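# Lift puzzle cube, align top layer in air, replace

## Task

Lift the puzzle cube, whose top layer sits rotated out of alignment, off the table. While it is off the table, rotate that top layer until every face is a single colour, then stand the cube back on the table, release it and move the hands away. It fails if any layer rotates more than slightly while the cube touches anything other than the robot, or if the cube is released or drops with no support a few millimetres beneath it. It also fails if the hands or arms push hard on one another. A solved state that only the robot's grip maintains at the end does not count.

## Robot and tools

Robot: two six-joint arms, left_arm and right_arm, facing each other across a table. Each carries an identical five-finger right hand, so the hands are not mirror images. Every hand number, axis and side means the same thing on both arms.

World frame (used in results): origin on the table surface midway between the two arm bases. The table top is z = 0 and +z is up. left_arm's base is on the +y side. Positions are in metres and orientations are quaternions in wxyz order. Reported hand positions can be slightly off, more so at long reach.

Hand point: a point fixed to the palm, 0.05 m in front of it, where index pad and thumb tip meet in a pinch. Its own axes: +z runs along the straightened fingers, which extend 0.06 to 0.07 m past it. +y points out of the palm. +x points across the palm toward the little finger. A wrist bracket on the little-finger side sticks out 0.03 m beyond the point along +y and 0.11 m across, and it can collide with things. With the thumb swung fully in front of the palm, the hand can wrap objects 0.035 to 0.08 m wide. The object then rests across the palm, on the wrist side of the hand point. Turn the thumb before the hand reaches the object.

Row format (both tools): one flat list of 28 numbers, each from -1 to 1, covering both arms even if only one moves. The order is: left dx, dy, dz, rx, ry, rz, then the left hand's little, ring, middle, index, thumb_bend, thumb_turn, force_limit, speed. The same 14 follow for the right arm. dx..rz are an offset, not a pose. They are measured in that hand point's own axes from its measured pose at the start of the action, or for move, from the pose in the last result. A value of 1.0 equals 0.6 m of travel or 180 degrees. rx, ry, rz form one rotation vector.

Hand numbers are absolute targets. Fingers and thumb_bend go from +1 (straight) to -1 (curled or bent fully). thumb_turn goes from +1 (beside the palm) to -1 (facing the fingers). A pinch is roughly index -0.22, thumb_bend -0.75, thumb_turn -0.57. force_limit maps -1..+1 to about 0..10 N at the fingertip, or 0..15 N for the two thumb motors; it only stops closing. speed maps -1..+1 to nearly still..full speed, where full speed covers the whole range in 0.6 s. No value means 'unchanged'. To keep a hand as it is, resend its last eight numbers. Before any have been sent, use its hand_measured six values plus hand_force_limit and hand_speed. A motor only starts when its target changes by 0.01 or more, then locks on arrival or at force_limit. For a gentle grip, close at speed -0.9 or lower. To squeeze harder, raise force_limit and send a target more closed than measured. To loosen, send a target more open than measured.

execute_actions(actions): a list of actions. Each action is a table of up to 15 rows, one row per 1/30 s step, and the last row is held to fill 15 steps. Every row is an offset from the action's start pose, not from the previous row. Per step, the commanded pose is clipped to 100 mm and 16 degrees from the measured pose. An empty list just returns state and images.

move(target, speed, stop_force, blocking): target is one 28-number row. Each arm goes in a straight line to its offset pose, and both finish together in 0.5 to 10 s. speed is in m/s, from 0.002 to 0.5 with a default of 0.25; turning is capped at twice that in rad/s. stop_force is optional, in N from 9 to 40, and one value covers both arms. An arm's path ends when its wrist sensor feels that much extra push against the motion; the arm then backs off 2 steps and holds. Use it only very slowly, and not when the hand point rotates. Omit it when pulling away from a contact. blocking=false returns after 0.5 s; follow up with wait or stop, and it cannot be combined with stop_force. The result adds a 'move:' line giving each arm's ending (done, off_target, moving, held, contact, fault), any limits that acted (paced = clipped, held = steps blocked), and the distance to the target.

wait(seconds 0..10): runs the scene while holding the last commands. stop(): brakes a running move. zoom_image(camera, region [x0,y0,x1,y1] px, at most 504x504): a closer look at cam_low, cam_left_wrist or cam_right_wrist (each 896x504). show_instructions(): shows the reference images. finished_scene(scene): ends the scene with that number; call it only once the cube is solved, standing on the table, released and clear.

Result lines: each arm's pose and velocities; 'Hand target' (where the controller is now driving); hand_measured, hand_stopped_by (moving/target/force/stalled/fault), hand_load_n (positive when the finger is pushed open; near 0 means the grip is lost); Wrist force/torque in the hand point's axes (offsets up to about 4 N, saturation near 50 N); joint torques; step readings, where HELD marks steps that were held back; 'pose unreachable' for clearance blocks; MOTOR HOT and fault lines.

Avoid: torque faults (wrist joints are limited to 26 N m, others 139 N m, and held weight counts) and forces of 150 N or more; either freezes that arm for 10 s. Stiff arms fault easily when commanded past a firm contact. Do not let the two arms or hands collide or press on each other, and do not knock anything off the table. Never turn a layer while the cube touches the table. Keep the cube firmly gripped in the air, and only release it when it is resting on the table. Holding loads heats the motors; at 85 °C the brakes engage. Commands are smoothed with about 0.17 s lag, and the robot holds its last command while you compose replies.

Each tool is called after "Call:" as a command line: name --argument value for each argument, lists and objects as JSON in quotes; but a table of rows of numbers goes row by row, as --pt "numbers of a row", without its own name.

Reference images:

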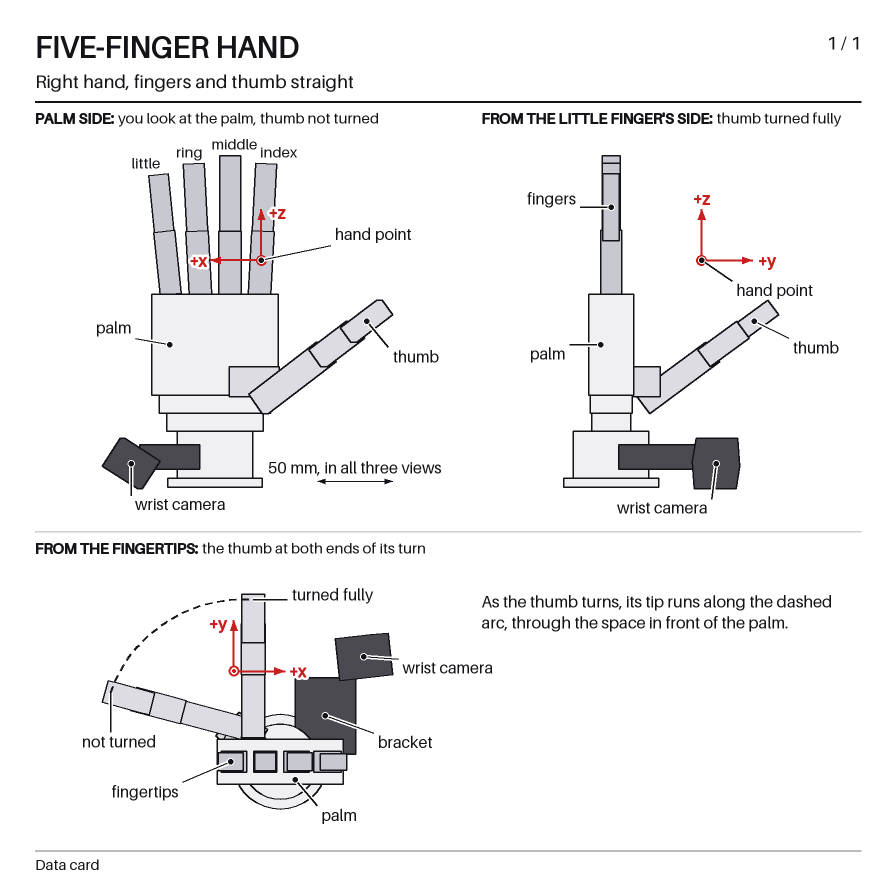

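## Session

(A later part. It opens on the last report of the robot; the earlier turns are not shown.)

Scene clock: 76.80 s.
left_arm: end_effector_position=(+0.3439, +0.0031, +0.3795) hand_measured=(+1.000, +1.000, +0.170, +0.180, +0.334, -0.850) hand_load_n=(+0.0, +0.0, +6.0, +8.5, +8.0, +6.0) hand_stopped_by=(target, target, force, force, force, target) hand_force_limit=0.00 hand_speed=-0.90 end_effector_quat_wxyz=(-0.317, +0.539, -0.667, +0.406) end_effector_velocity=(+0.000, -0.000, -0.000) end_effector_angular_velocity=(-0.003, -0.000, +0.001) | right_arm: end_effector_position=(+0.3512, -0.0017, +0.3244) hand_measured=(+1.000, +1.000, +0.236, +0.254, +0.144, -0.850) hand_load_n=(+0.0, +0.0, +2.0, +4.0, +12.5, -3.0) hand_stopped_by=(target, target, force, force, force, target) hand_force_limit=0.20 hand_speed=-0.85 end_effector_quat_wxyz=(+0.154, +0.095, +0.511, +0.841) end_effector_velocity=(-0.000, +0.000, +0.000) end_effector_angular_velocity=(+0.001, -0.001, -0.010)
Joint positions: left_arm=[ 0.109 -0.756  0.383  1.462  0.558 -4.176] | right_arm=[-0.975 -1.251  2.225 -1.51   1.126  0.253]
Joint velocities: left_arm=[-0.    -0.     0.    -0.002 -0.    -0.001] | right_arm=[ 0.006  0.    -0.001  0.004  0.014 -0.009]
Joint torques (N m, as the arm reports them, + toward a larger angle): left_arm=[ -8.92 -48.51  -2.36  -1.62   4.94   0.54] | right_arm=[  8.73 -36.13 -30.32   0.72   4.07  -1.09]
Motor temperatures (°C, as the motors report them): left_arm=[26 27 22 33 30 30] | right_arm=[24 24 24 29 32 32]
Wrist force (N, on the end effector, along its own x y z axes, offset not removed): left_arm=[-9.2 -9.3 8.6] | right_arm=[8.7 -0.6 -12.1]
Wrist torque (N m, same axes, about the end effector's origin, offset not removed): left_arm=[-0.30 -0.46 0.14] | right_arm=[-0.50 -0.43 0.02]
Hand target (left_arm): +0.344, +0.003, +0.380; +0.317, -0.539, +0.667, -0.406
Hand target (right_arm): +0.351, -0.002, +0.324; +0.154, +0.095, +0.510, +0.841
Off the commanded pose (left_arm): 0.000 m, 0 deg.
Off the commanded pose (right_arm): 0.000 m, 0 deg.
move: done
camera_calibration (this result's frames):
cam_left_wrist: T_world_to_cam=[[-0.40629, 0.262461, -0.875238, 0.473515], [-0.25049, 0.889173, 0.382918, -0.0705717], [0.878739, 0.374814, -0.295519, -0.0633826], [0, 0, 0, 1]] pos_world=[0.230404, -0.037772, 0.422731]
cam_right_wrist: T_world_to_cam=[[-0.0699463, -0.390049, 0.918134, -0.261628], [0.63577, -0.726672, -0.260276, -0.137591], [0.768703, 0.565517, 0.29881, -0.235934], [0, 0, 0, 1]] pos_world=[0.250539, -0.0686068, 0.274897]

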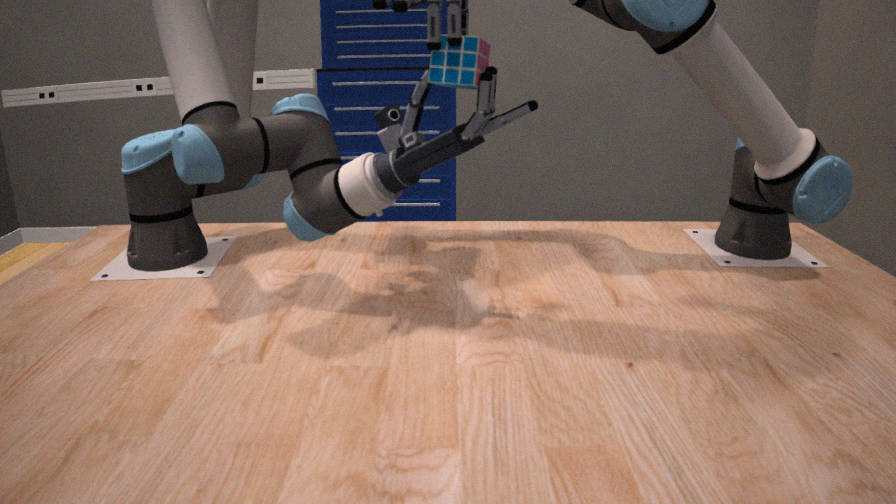

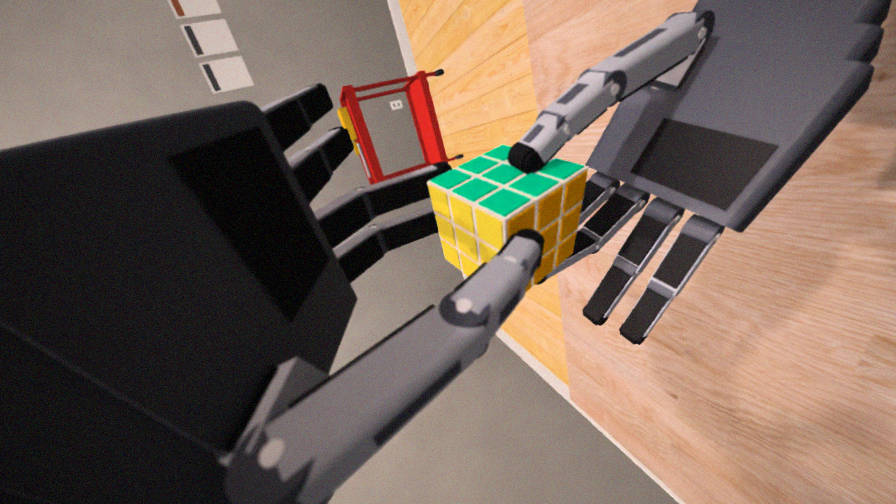

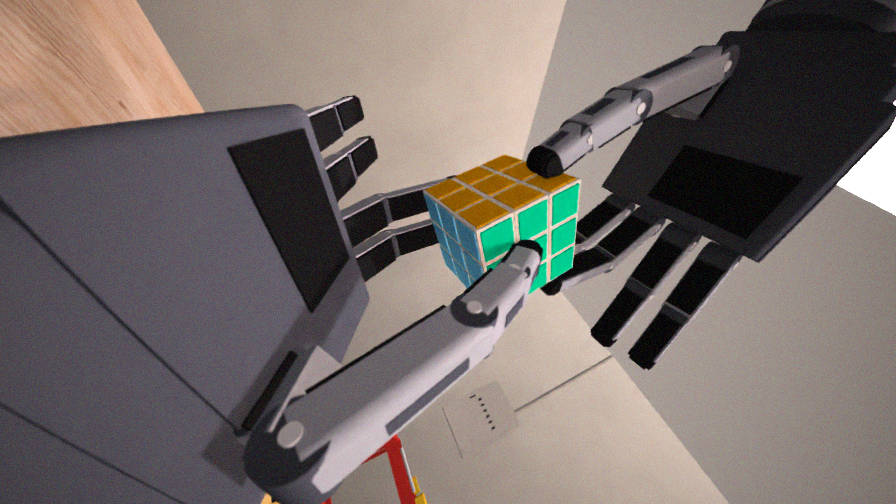

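Call:
move --target '[0,0,0,0,0,0,1,1,-0.3,-0.3,-0.2,-0.85,0,-0.9,0,0,0,0,0,0,1,1,0.5,0.5,0.6,-0.85,0.2,0]'

Call:
move --target '[0,0,0,0,0,0,1,1,-0.3,-0.3,-0.2,-0.85,0,-0.9,0,-0.15,-0.2,0,0,0,1,1,0.5,0.5,0.6,-0.85,0.2,0]' --speed 0.1

Call:
move --target '[0,0,0,-0.008,0.39,0.21,1,1,-0.3,-0.3,-0.2,-0.85,0,-0.9,0.2,0,-0.35,0,0,0,1,1,0.5,0.5,0.6,-0.85,0.2,0]' --speed 0.15

Scene clock: 78.80 s.
left_arm: end_effector_position=(+0.3439, +0.0031, +0.3795) hand_measured=(+1.000, +1.000, +0.170, +0.180, +0.334, -0.850) hand_load_n=(+0.0, +0.0, +6.0, +4.0, +9.5, +0.5) hand_stopped_by=(target, target, force, force, force, target) hand_force_limit=0.00 hand_speed=-0.90 end_effector_quat_wxyz=(-0.317, +0.539, -0.667, +0.406) end_effector_velocity=(+0.000, -0.000, -0.000) end_effector_angular_velocity=(-0.003, -0.000, +0.000) | right_arm: end_effector_position=(+0.3512, -0.0016, +0.3244) hand_measured=(+1.000, +1.000, +0.500, +0.500, +0.600, -0.850) hand_load_n=(+0.0, +0.0, +0.0, +0.0, +0.0, +0.0) hand_stopped_by=(target, target, target, target, target, target) hand_force_limit=0.20 hand_speed=0.00 end_effector_quat_wxyz=(+0.154, +0.095, +0.511, +0.841) end_effector_velocity=(-0.000, -0.000, -0.000) end_effector_angular_velocity=(+0.000, -0.000, +0.001)
Joint positions: left_arm=[ 0.109 -0.756  0.383  1.462  0.558 -4.176] | right_arm=[-0.975 -1.251  2.225 -1.51   1.126  0.253]
Joint velocities: left_arm=[ 0.    -0.     0.    -0.002 -0.    -0.001] | right_arm=[ 0.     0.     0.001 -0.001 -0.     0.   ]
Joint torques (N m, as the arm reports them, + toward a larger angle): left_arm=[ -8.39 -44.38 -12.45   3.16  -3.59  -0.13] | right_arm=[-11.62 -33.51  -5.49  -5.44  -2.06   1.58]
Motor temperatures (°C, as the motors report them): left_arm=[26 27 22 33 30 30] | right_arm=[24 24 24 29 32 32]
Wrist force (N, on the end effector, along its own x y z axes, offset not removed): left_arm=[-1.1 -3.4 4.1] | right_arm=[2.8 -1.3 -1.2]
Wrist torque (N m, same axes, about the end effector's origin, offset not removed): left_arm=[-0.73 -0.06 -0.29] | right_arm=[0.00 -0.48 0.01]
Hand target (left_arm): +0.344, +0.003, +0.380; +0.317, -0.539, +0.667, -0.406
Hand target (right_arm): +0.351, -0.002, +0.324; +0.154, +0.095, +0.511, +0.841
Off the commanded pose (left_arm): 0.000 m, 0 deg.
Off the commanded pose (right_arm): 0.000 m, 0 deg.
move: done
camera_calibration (this result's frames):
cam_left_wrist: T_world_to_cam=[[-0.406311, 0.262521, -0.875211, 0.473497], [-0.250452, 0.889159, 0.382976, -0.0706103], [0.878741, 0.374805, -0.295527, -0.0633806], [0, 0, 0, 1]] pos_world=[0.230398, -0.037764, 0.422721]
cam_right_wrist: T_world_to_cam=[[-0.070025, -0.390114, 0.9181, -0.261634], [0.635783, -0.726661, -0.260277, -0.137574], [0.768685, 0.565486, 0.298912, -0.235998], [0, 0, 0, 1]] pos_world=[0.250554, -0.0685834, 0.274941]

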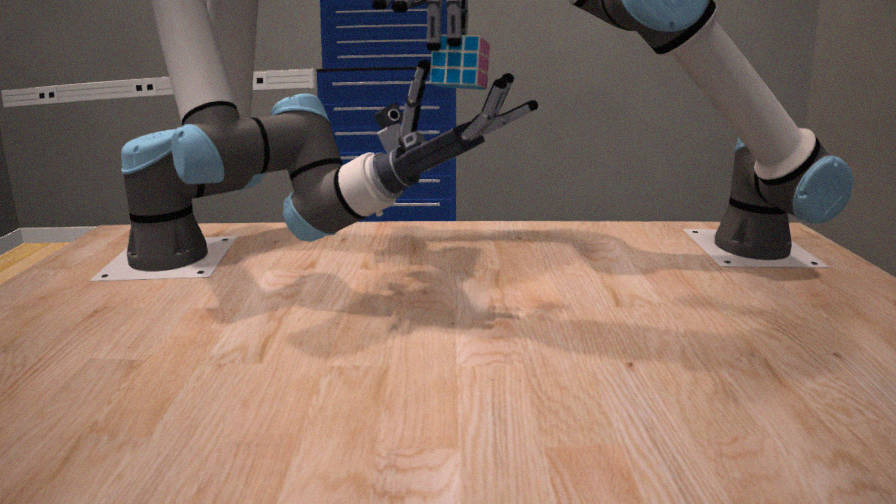

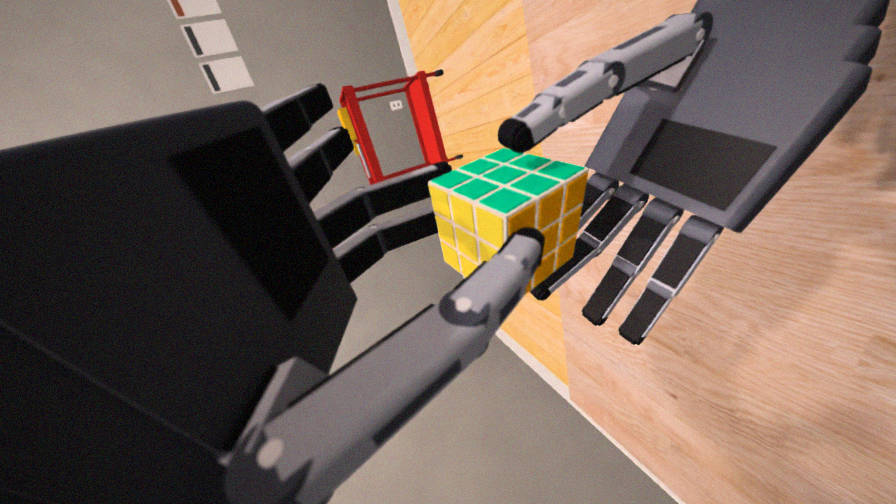

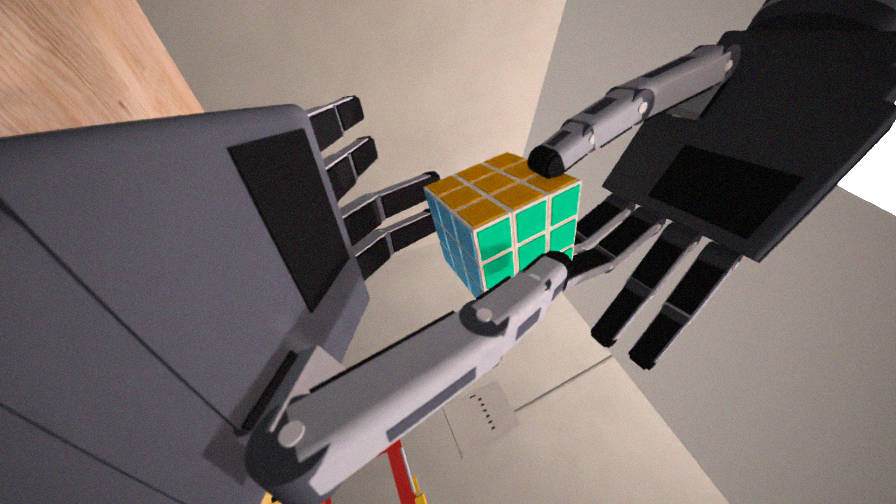

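Scene clock: 90.17 s.
left_arm: end_effector_position=(+0.3439, +0.0031, +0.3795) hand_measured=(+1.000, +1.000, +0.170, +0.180, +0.334, -0.850) hand_load_n=(+0.0, +0.0, +6.0, +4.0, +9.5, +0.5) hand_stopped_by=(target, target, force, force, force, target) hand_force_limit=0.00 hand_speed=-0.90 end_effector_quat_wxyz=(-0.317, +0.539, -0.667, +0.406) end_effector_velocity=(-0.000, -0.000, +0.000) end_effector_angular_velocity=(-0.003, +0.001, +0.000) | right_arm: end_effector_position=(+0.3328, -0.0483, +0.2214) hand_measured=(+1.000, +1.000, +0.500, +0.500, +0.600, -0.850) hand_load_n=(+0.0, +0.0, +0.0, +0.0, +0.0, +0.0) hand_stopped_by=(target, target, target, target, target, target) hand_force_limit=0.20 hand_speed=0.00 end_effector_quat_wxyz=(+0.154, +0.095, +0.511, +0.840) end_effector_velocity=(-0.001, +0.000, +0.000) end_effector_angular_velocity=(+0.001, -0.001, +0.001)
Joint positions: left_arm=[ 0.109 -0.756  0.383  1.462  0.558 -4.176] | right_arm=[-1.042 -1.013  2.391 -1.93   1.07   0.29 ]
Joint velocities: left_arm=[ 0.    -0.001 -0.    -0.001  0.001 -0.001] | right_arm=[ 0.001 -0.     0.    -0.001 -0.    -0.   ]
Joint torques (N m, as the arm reports them, + toward a larger angle): left_arm=[ -8.8  -44.13 -12.86   2.91   1.79  -0.34] | right_arm=[  0.   -27.44  -6.79  -2.61   0.61   0.1 ]
Motor temperatures (°C, as the motors report them): left_arm=[26 27 22 33 30 30] | right_arm=[24 24 24 29 32 32]
Wrist force (N, on the end effector, along its own x y z axes, offset not removed): left_arm=[-1.9 -1.4 0.1] | right_arm=[1.8 0.1 -2.5]
Wrist torque (N m, same axes, about the end effector's origin, offset not removed): left_arm=[-0.27 0.16 -0.11] | right_arm=[0.36 -0.33 0.02]
Hand target (left_arm): +0.344, +0.003, +0.380; +0.317, -0.539, +0.667, -0.406
Hand target (right_arm): +0.333, -0.048, +0.221; +0.154, +0.095, +0.511, +0.840
Off the commanded pose (left_arm): 0.000 m, 0 deg.
Off the commanded pose (right_arm): 0.035 m, 0 deg.
FORCE FAULT: contact force on the right arm reached its limit, and that arm stopped for 10 seconds. The contact can be on any part of that arm, not only on its tool. That time counts as 19 of the actions that you can send in this scene. That arm's remaining commands of this call were not run. That arm holds still and accepts commands again. Move the arm away from the contact; if what it grips holds it there, let go first. Pushing or pulling that hard again can fault the arm again.
move: fault (right_arm)
camera_calibration (this result's frames):
cam_left_wrist: T_world_to_cam=[[-0.406311, 0.262521, -0.875211, 0.473497], [-0.250452, 0.889159, 0.382976, -0.0706104], [0.878741, 0.374806, -0.295526, -0.0633807], [0, 0, 0, 1]] pos_world=[0.230398, -0.0377639, 0.422721]
cam_right_wrist: T_world_to_cam=[[-0.0699792, -0.388666, 0.918718, -0.18656], [0.63482, -0.727769, -0.25953, -0.186478], [0.769485, 0.565058, 0.297661, -0.164662], [0, 0, 0, 1]] pos_world=[0.23203, -0.115178, 0.172013]

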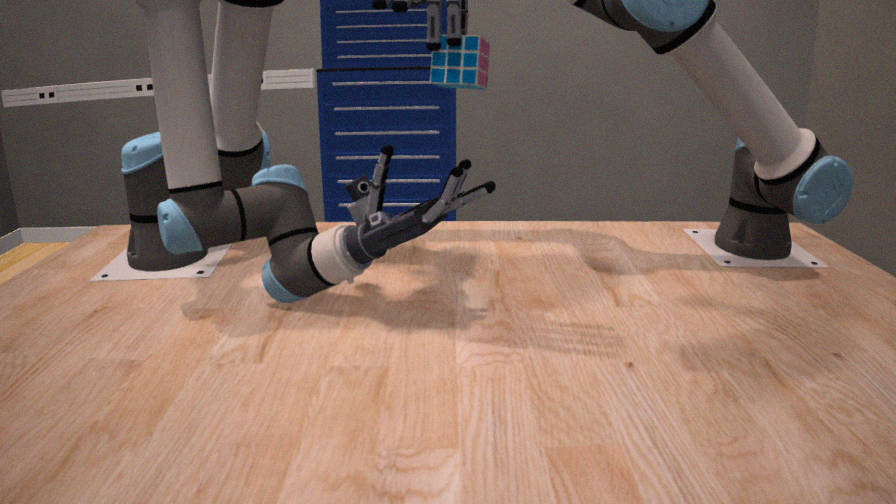

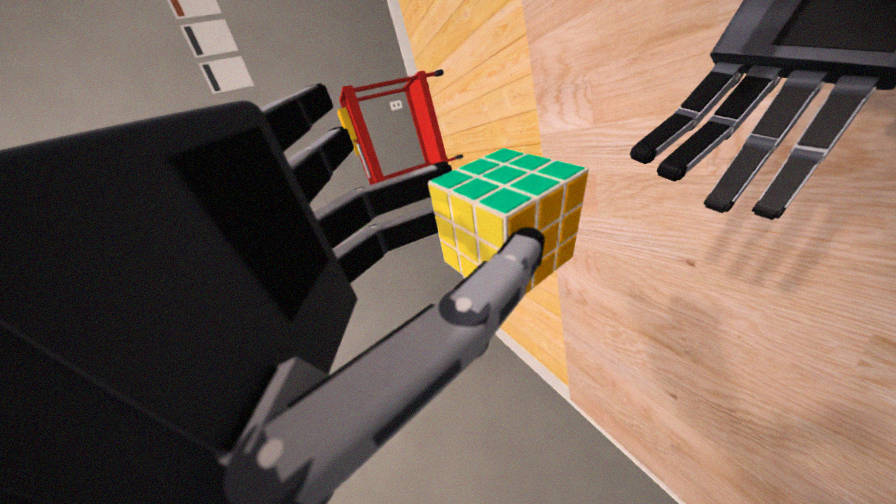

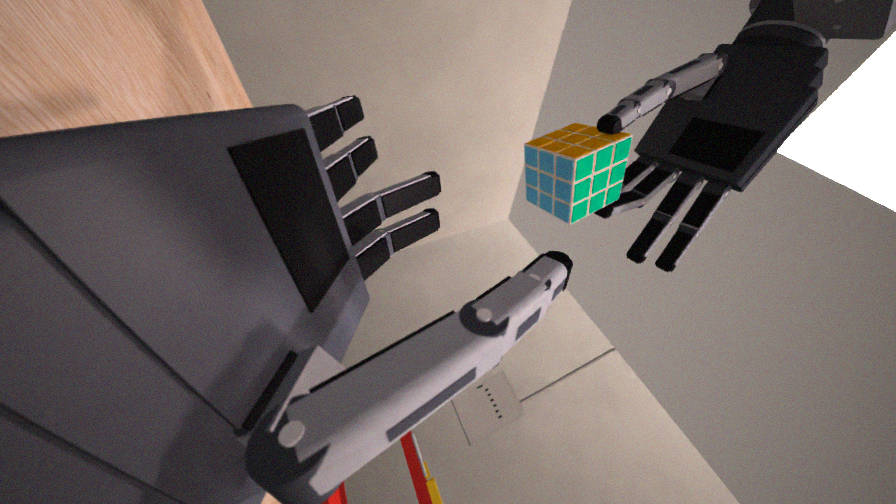

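not run: a fault stop came before this call.

Call:
move --target '[0,0,0,-0.008,0.39,0.21,1,1,-0.3,-0.3,-0.2,-0.85,0,-0.9,0.15,0.2,-0.4,0,0,0,1,1,0.5,0.5,0.6,-0.85,0.2,0]' --speed 0.15

Scene clock: 101.67 s.
left_arm: end_effector_position=(+0.3440, +0.0030, +0.3790) hand_measured=(+1.000, +1.000, +0.170, +0.180, +0.334, -0.850) hand_load_n=(+0.0, +0.0, +6.0, +4.0, +9.5, +0.5) hand_stopped_by=(target, target, force, force, force, target) hand_force_limit=0.00 hand_speed=-0.90 end_effector_quat_wxyz=(+0.016, -0.014, -0.859, +0.512) end_effector_velocity=(+0.000, -0.000, +0.000) end_effector_angular_velocity=(-0.001, -0.000, +0.001) | right_arm: end_effector_position=(+0.2963, -0.0922, +0.2217) hand_measured=(+1.000, +1.000, +0.500, +0.500, +0.600, -0.850) hand_load_n=(+0.0, +0.0, +0.0, +0.0, +0.0, +0.0) hand_stopped_by=(target, target, target, target, target, target) hand_force_limit=0.20 hand_speed=0.00 end_effector_quat_wxyz=(+0.154, +0.095, +0.511, +0.841) end_effector_velocity=(+0.000, -0.000, +0.000) end_effector_angular_velocity=(+0.001, +0.000, -0.001)
Joint positions: left_arm=[ 0.499 -1.142  0.918  0.775  1.999 -2.906] | right_arm=[-1.088 -1.039  2.553 -2.082  1.03   0.319]
Joint velocities: left_arm=[-0.    -0.    -0.    -0.001 -0.    -0.001] | right_arm=[-0.    -0.     0.001 -0.     0.002 -0.   ]
Joint torques (N m, as the arm reports them, + toward a larger angle): left_arm=[  9.64 -28.06 -32.95   1.34   3.41   1.34] | right_arm=[  0.02 -24.3   -3.21  -2.46   0.65   0.18]
Motor temperatures (°C, as the motors report them): left_arm=[26 27 22 33 30 30] | right_arm=[24 24 24 29 32 32]
Wrist force (N, on the end effector, along its own x y z axes, offset not removed): left_arm=[-0.3 -0.2 -1.4] | right_arm=[2.1 -1.6 0.5]
Wrist torque (N m, same axes, about the end effector's origin, offset not removed): left_arm=[-0.12 0.09 0.09] | right_arm=[-0.13 -0.38 0.07]
Hand target (left_arm): +0.344, +0.003, +0.379; -0.016, +0.014, +0.859, -0.512
Hand target (right_arm): +0.296, -0.092, +0.222; +0.154, +0.095, +0.511, +0.841
Off the commanded pose (left_arm): 0.001 m, 0 deg.
Off the commanded pose (right_arm): 0.226 m, 0 deg.
FORCE FAULT: contact force on the right arm reached its limit, and that arm stopped for 10 seconds. The contact can be on any part of that arm, not only on its tool. That time counts as 12 of the actions that you can send in this scene. That arm's remaining commands of this call were not run. That arm holds still and accepts commands again. Move the arm away from the contact; if what it grips holds it there, let go first. Pushing or pulling that hard again can fault the arm again.
move: fault (right_arm)
camera_calibration (this result's frames):
cam_left_wrist: T_world_to_cam=[[0.187081, 0.45282, -0.871754, 0.267103], [0.82958, 0.402452, 0.387078, -0.441909], [0.526116, -0.795604, -0.300359, 0.0630635], [0, 0, 0, 1]] pos_world=[0.28345, 0.107072, 0.422843]
cam_right_wrist: T_world_to_cam=[[-0.0716105, -0.389546, 0.918219, -0.205982], [0.635002, -0.727725, -0.259208, -0.195324], [0.769185, 0.564508, 0.299475, -0.112252], [0, 0, 0, 1]] pos_world=[0.195623, -0.159014, 0.172123]

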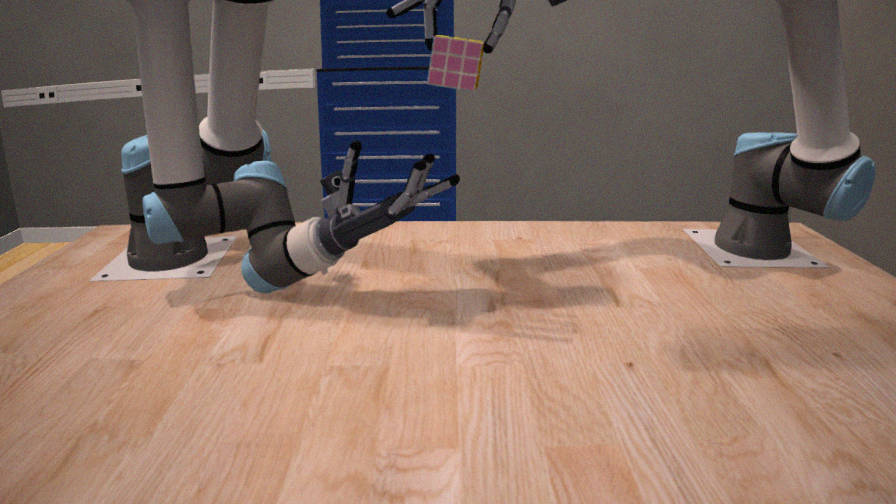

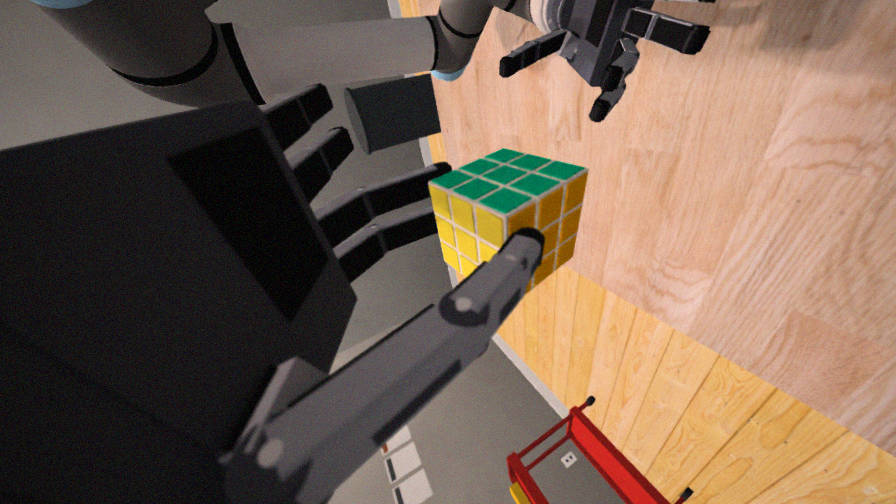

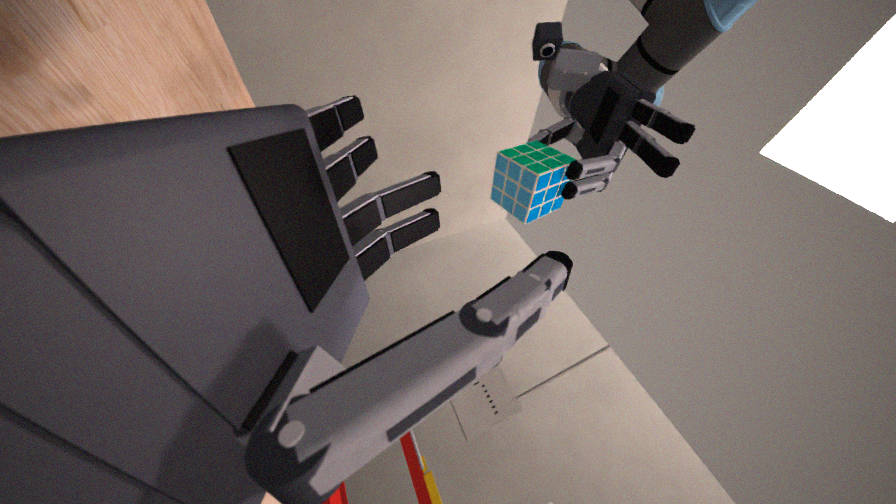

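Call:
move --target '[-0.2,0.443,0.087,0,0,0,1,1,-0.3,-0.3,-0.2,-0.85,0,-0.9,0.25,0.12,0.05,0,0,0,1,1,0.5,0.5,0.6,-0.85,0.2,0]' --speed 0.15

Scene clock: 105.23 s.
left_arm: end_effector_position=(+0.4634, +0.0784, +0.1188) hand_measured=(+1.000, +1.000, +0.170, +0.180, +0.334, -0.850) hand_load_n=(+0.0, +0.0, +6.0, +4.0, +9.5, +0.5) hand_stopped_by=(target, target, force, force, force, target) hand_force_limit=0.00 hand_speed=-0.90 end_effector_quat_wxyz=(+0.016, -0.014, -0.859, +0.512) end_effector_velocity=(+0.001, +0.000, -0.001) end_effector_angular_velocity=(-0.001, +0.000, -0.000) | right_arm: end_effector_position=(+0.1541, -0.0447, +0.2998) hand_measured=(+1.000, +1.000, +0.500, +0.500, +0.600, -0.850) hand_load_n=(+0.0, +0.0, +0.0, +0.0, +0.0, +0.0) hand_stopped_by=(target, target, target, target, target, target) hand_force_limit=0.20 hand_speed=0.00 end_effector_quat_wxyz=(+0.154, +0.095, +0.510, +0.841) end_effector_velocity=(-0.001, +0.001, +0.001) end_effector_angular_velocity=(-0.000, -0.000, +0.001)
Joint positions: left_arm=[ 0.769 -0.972  1.344  0.27   2.223 -2.73 ] | right_arm=[-0.616 -1.363  2.519 -1.64   1.441  0.07 ]
Joint velocities: left_arm=[ 0.002  0.002  0.    -0.002  0.002  0.001] | right_arm=[ 0.005 -0.002 -0.002  0.004  0.003 -0.002]
Joint torques (N m, as the arm reports them, + toward a larger angle): left_arm=[ 10.15 -32.7   -5.13  -1.13   3.76   1.38] | right_arm=[ 12.04 -28.56 -21.43   0.22   3.01  -1.43]
Motor temperatures (°C, as the motors report them): left_arm=[26 27 22 33 30 30] | right_arm=[24 24 24 29 32 32]
Wrist force (N, on the end effector, along its own x y z axes, offset not removed): left_arm=[-2.4 0.0 -0.6] | right_arm=[2.4 -2.1 -2.7]
Wrist torque (N m, same axes, about the end effector's origin, offset not removed): left_arm=[-0.17 0.32 -0.04] | right_arm=[0.02 -0.42 0.05]
Hand target (left_arm): +0.464, +0.078, +0.119; -0.016, +0.014, +0.859, -0.512
Hand target (right_arm): +0.154, -0.045, +0.300; +0.154, +0.095, +0.510, +0.841
Off the commanded pose (left_arm): 0.001 m, 0 deg.
Off the commanded pose (right_arm): 0.000 m, 0 deg.
move: done
camera_calibration (this result's frames):
cam_left_wrist: T_world_to_cam=[[0.186678, 0.452722, -0.871891, -0.0159894], [0.829788, 0.402451, 0.386633, -0.470642], [0.525931, -0.795661, -0.300534, -0.0177887], [0, 0, 0, 1]] pos_world=[0.402873, 0.182495, 0.162678]
cam_right_wrist: T_world_to_cam=[[-0.0716653, -0.389976, 0.918032, -0.26936], [0.635133, -0.727519, -0.259465, -0.0501579], [0.769071, 0.564478, 0.299824, -0.0531593], [0, 0, 0, 1]] pos_world=[0.0534365, -0.111527, 0.250205]

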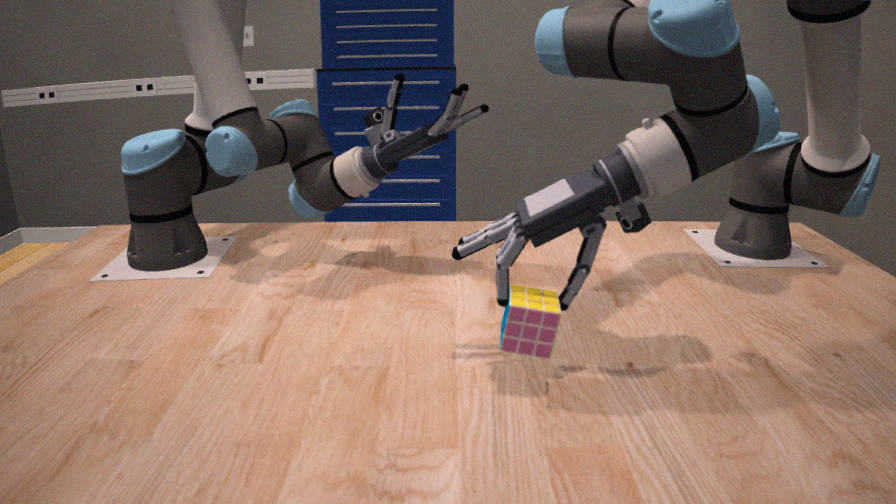

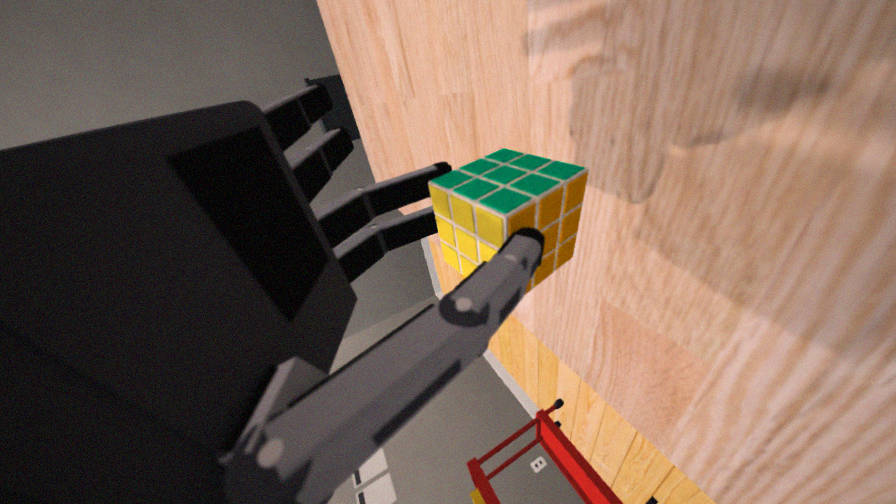

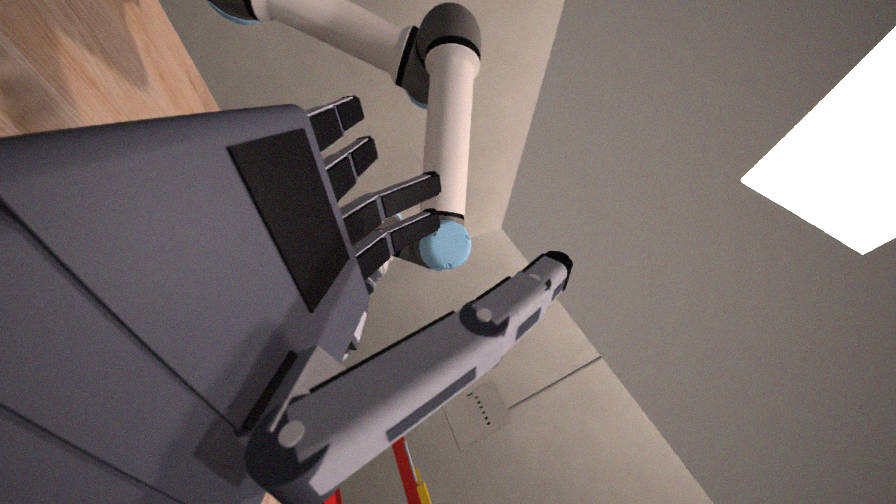

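Call:
move --target '[0,0.085,0.045,-0.025,0,0,1,1,-0.3,-0.3,-0.2,-0.85,0,-0.9,0,0,0,0,0,0,1,1,0.5,0.5,0.6,-0.85,0.2,0]' --speed 0.03

Call:
zoom_image --camera "cam_low" --region '[440,270,640,430]'

Scene clock: 108.40 s.
left_arm: end_effector_position=(+0.4626, +0.0790, +0.0613) hand_measured=(+1.000, +1.000, +0.170, +0.180, +0.334, -0.850) hand_load_n=(+0.0, +0.0, +6.0, +4.0, +9.0, +0.0) hand_stopped_by=(target, target, force, force, force, target) hand_force_limit=0.00 hand_speed=-0.90 end_effector_quat_wxyz=(+0.016, -0.015, -0.878, +0.478) end_effector_velocity=(+0.001, -0.000, -0.001) end_effector_angular_velocity=(+0.002, -0.001, +0.001) | right_arm: end_effector_position=(+0.1541, -0.0447, +0.2998) hand_measured=(+1.000, +1.000, +0.500, +0.500, +0.600, -0.850) hand_load_n=(+0.0, +0.0, +0.0, +0.0, +0.0, +0.0) hand_stopped_by=(target, target, target, target, target, target) hand_force_limit=0.20 hand_speed=0.00 end_effector_quat_wxyz=(+0.154, +0.095, +0.510, +0.841) end_effector_velocity=(-0.000, +0.000, +0.000) end_effector_angular_velocity=(+0.000, -0.001, +0.001)
Joint positions: left_arm=[ 0.751 -0.896  1.348  0.27   2.177 -2.692] | right_arm=[-0.616 -1.363  2.519 -1.64   1.441  0.07 ]
Joint velocities: left_arm=[-0.     0.003 -0.002  0.001 -0.002  0.001] | right_arm=[-0.     0.    -0.    -0.001 -0.002  0.   ]
Joint torques (N m, as the arm reports them, + toward a larger angle): left_arm=[-13.32 -33.83 -29.81   2.04  -1.83   1.3 ] | right_arm=[-11.56  -8.59  -1.97  -5.41  -2.22   1.56]
Motor temperatures (°C, as the motors report them): left_arm=[26 27 22 33 30 30] | right_arm=[24 24 24 29 32 32]
Wrist force (N, on the end effector, along its own x y z axes, offset not removed): left_arm=[2.6 -2.0 -3.4] | right_arm=[1.7 -1.7 -1.6]
Wrist torque (N m, same axes, about the end effector's origin, offset not removed): left_arm=[0.12 -0.50 0.04] | right_arm=[-0.06 -0.33 0.06]
Hand target (left_arm): +0.463, +0.079, +0.061; -0.016, +0.015, +0.878, -0.478
Hand target (right_arm): +0.154, -0.045, +0.300; +0.154, +0.095, +0.510, +0.841
Off the commanded pose (left_arm): 0.000 m, 0 deg.
Off the commanded pose (right_arm): 0.000 m, 0 deg.
move: done
camera_calibration (this result's frames):
cam_left_wrist: T_world_to_cam=[[0.189973, 0.519293, -0.833214, -0.0753845], [0.828963, 0.369885, 0.419531, -0.446988], [0.526053, -0.770403, -0.360206, -0.0326003], [0, 0, 0, 1]] pos_world=[0.402007, 0.179365, 0.112971]
cam_right_wrist: T_world_to_cam=[[-0.0716655, -0.389976, 0.918032, -0.26936], [0.635133, -0.727519, -0.259466, -0.0501573], [0.769071, 0.564477, 0.299825, -0.0531594], [0, 0, 0, 1]] pos_world=[0.0534361, -0.111527, 0.250206]

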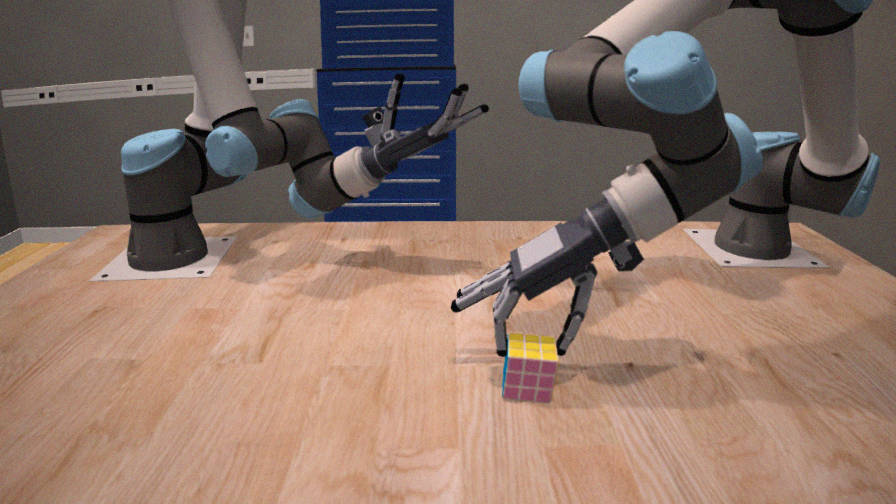

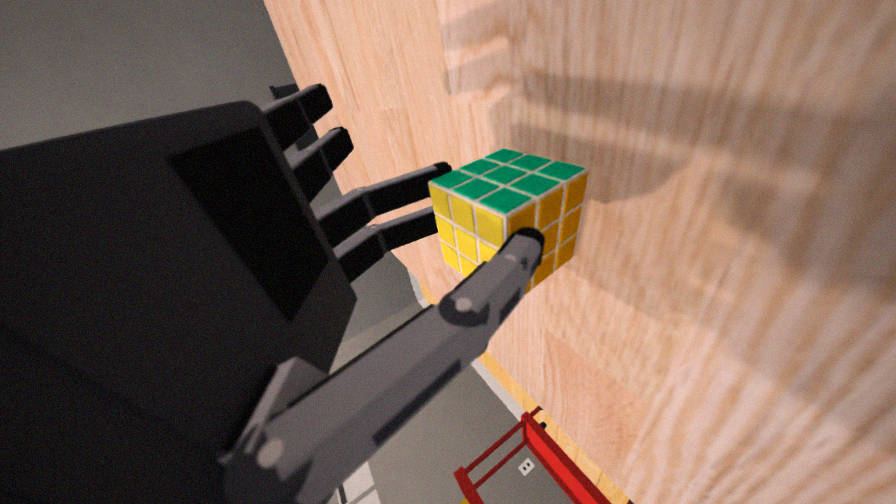

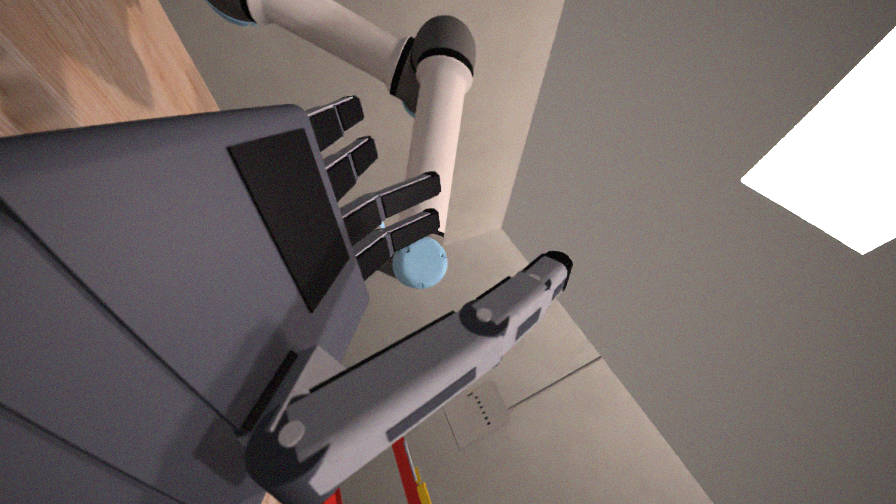

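Region (440, 270, 640, 430) of cam_low's 896x504 image, scaled by 2.520, with more detail than that image has; it fills the top 403 rows of this view, and the rest is white.

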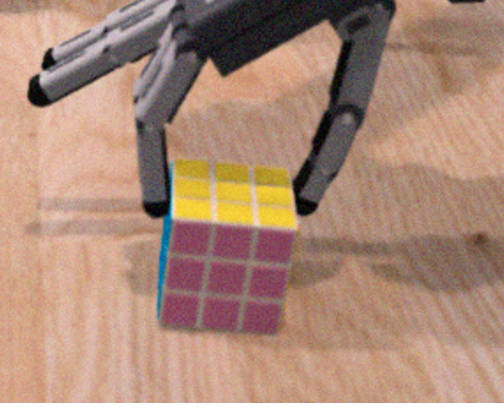

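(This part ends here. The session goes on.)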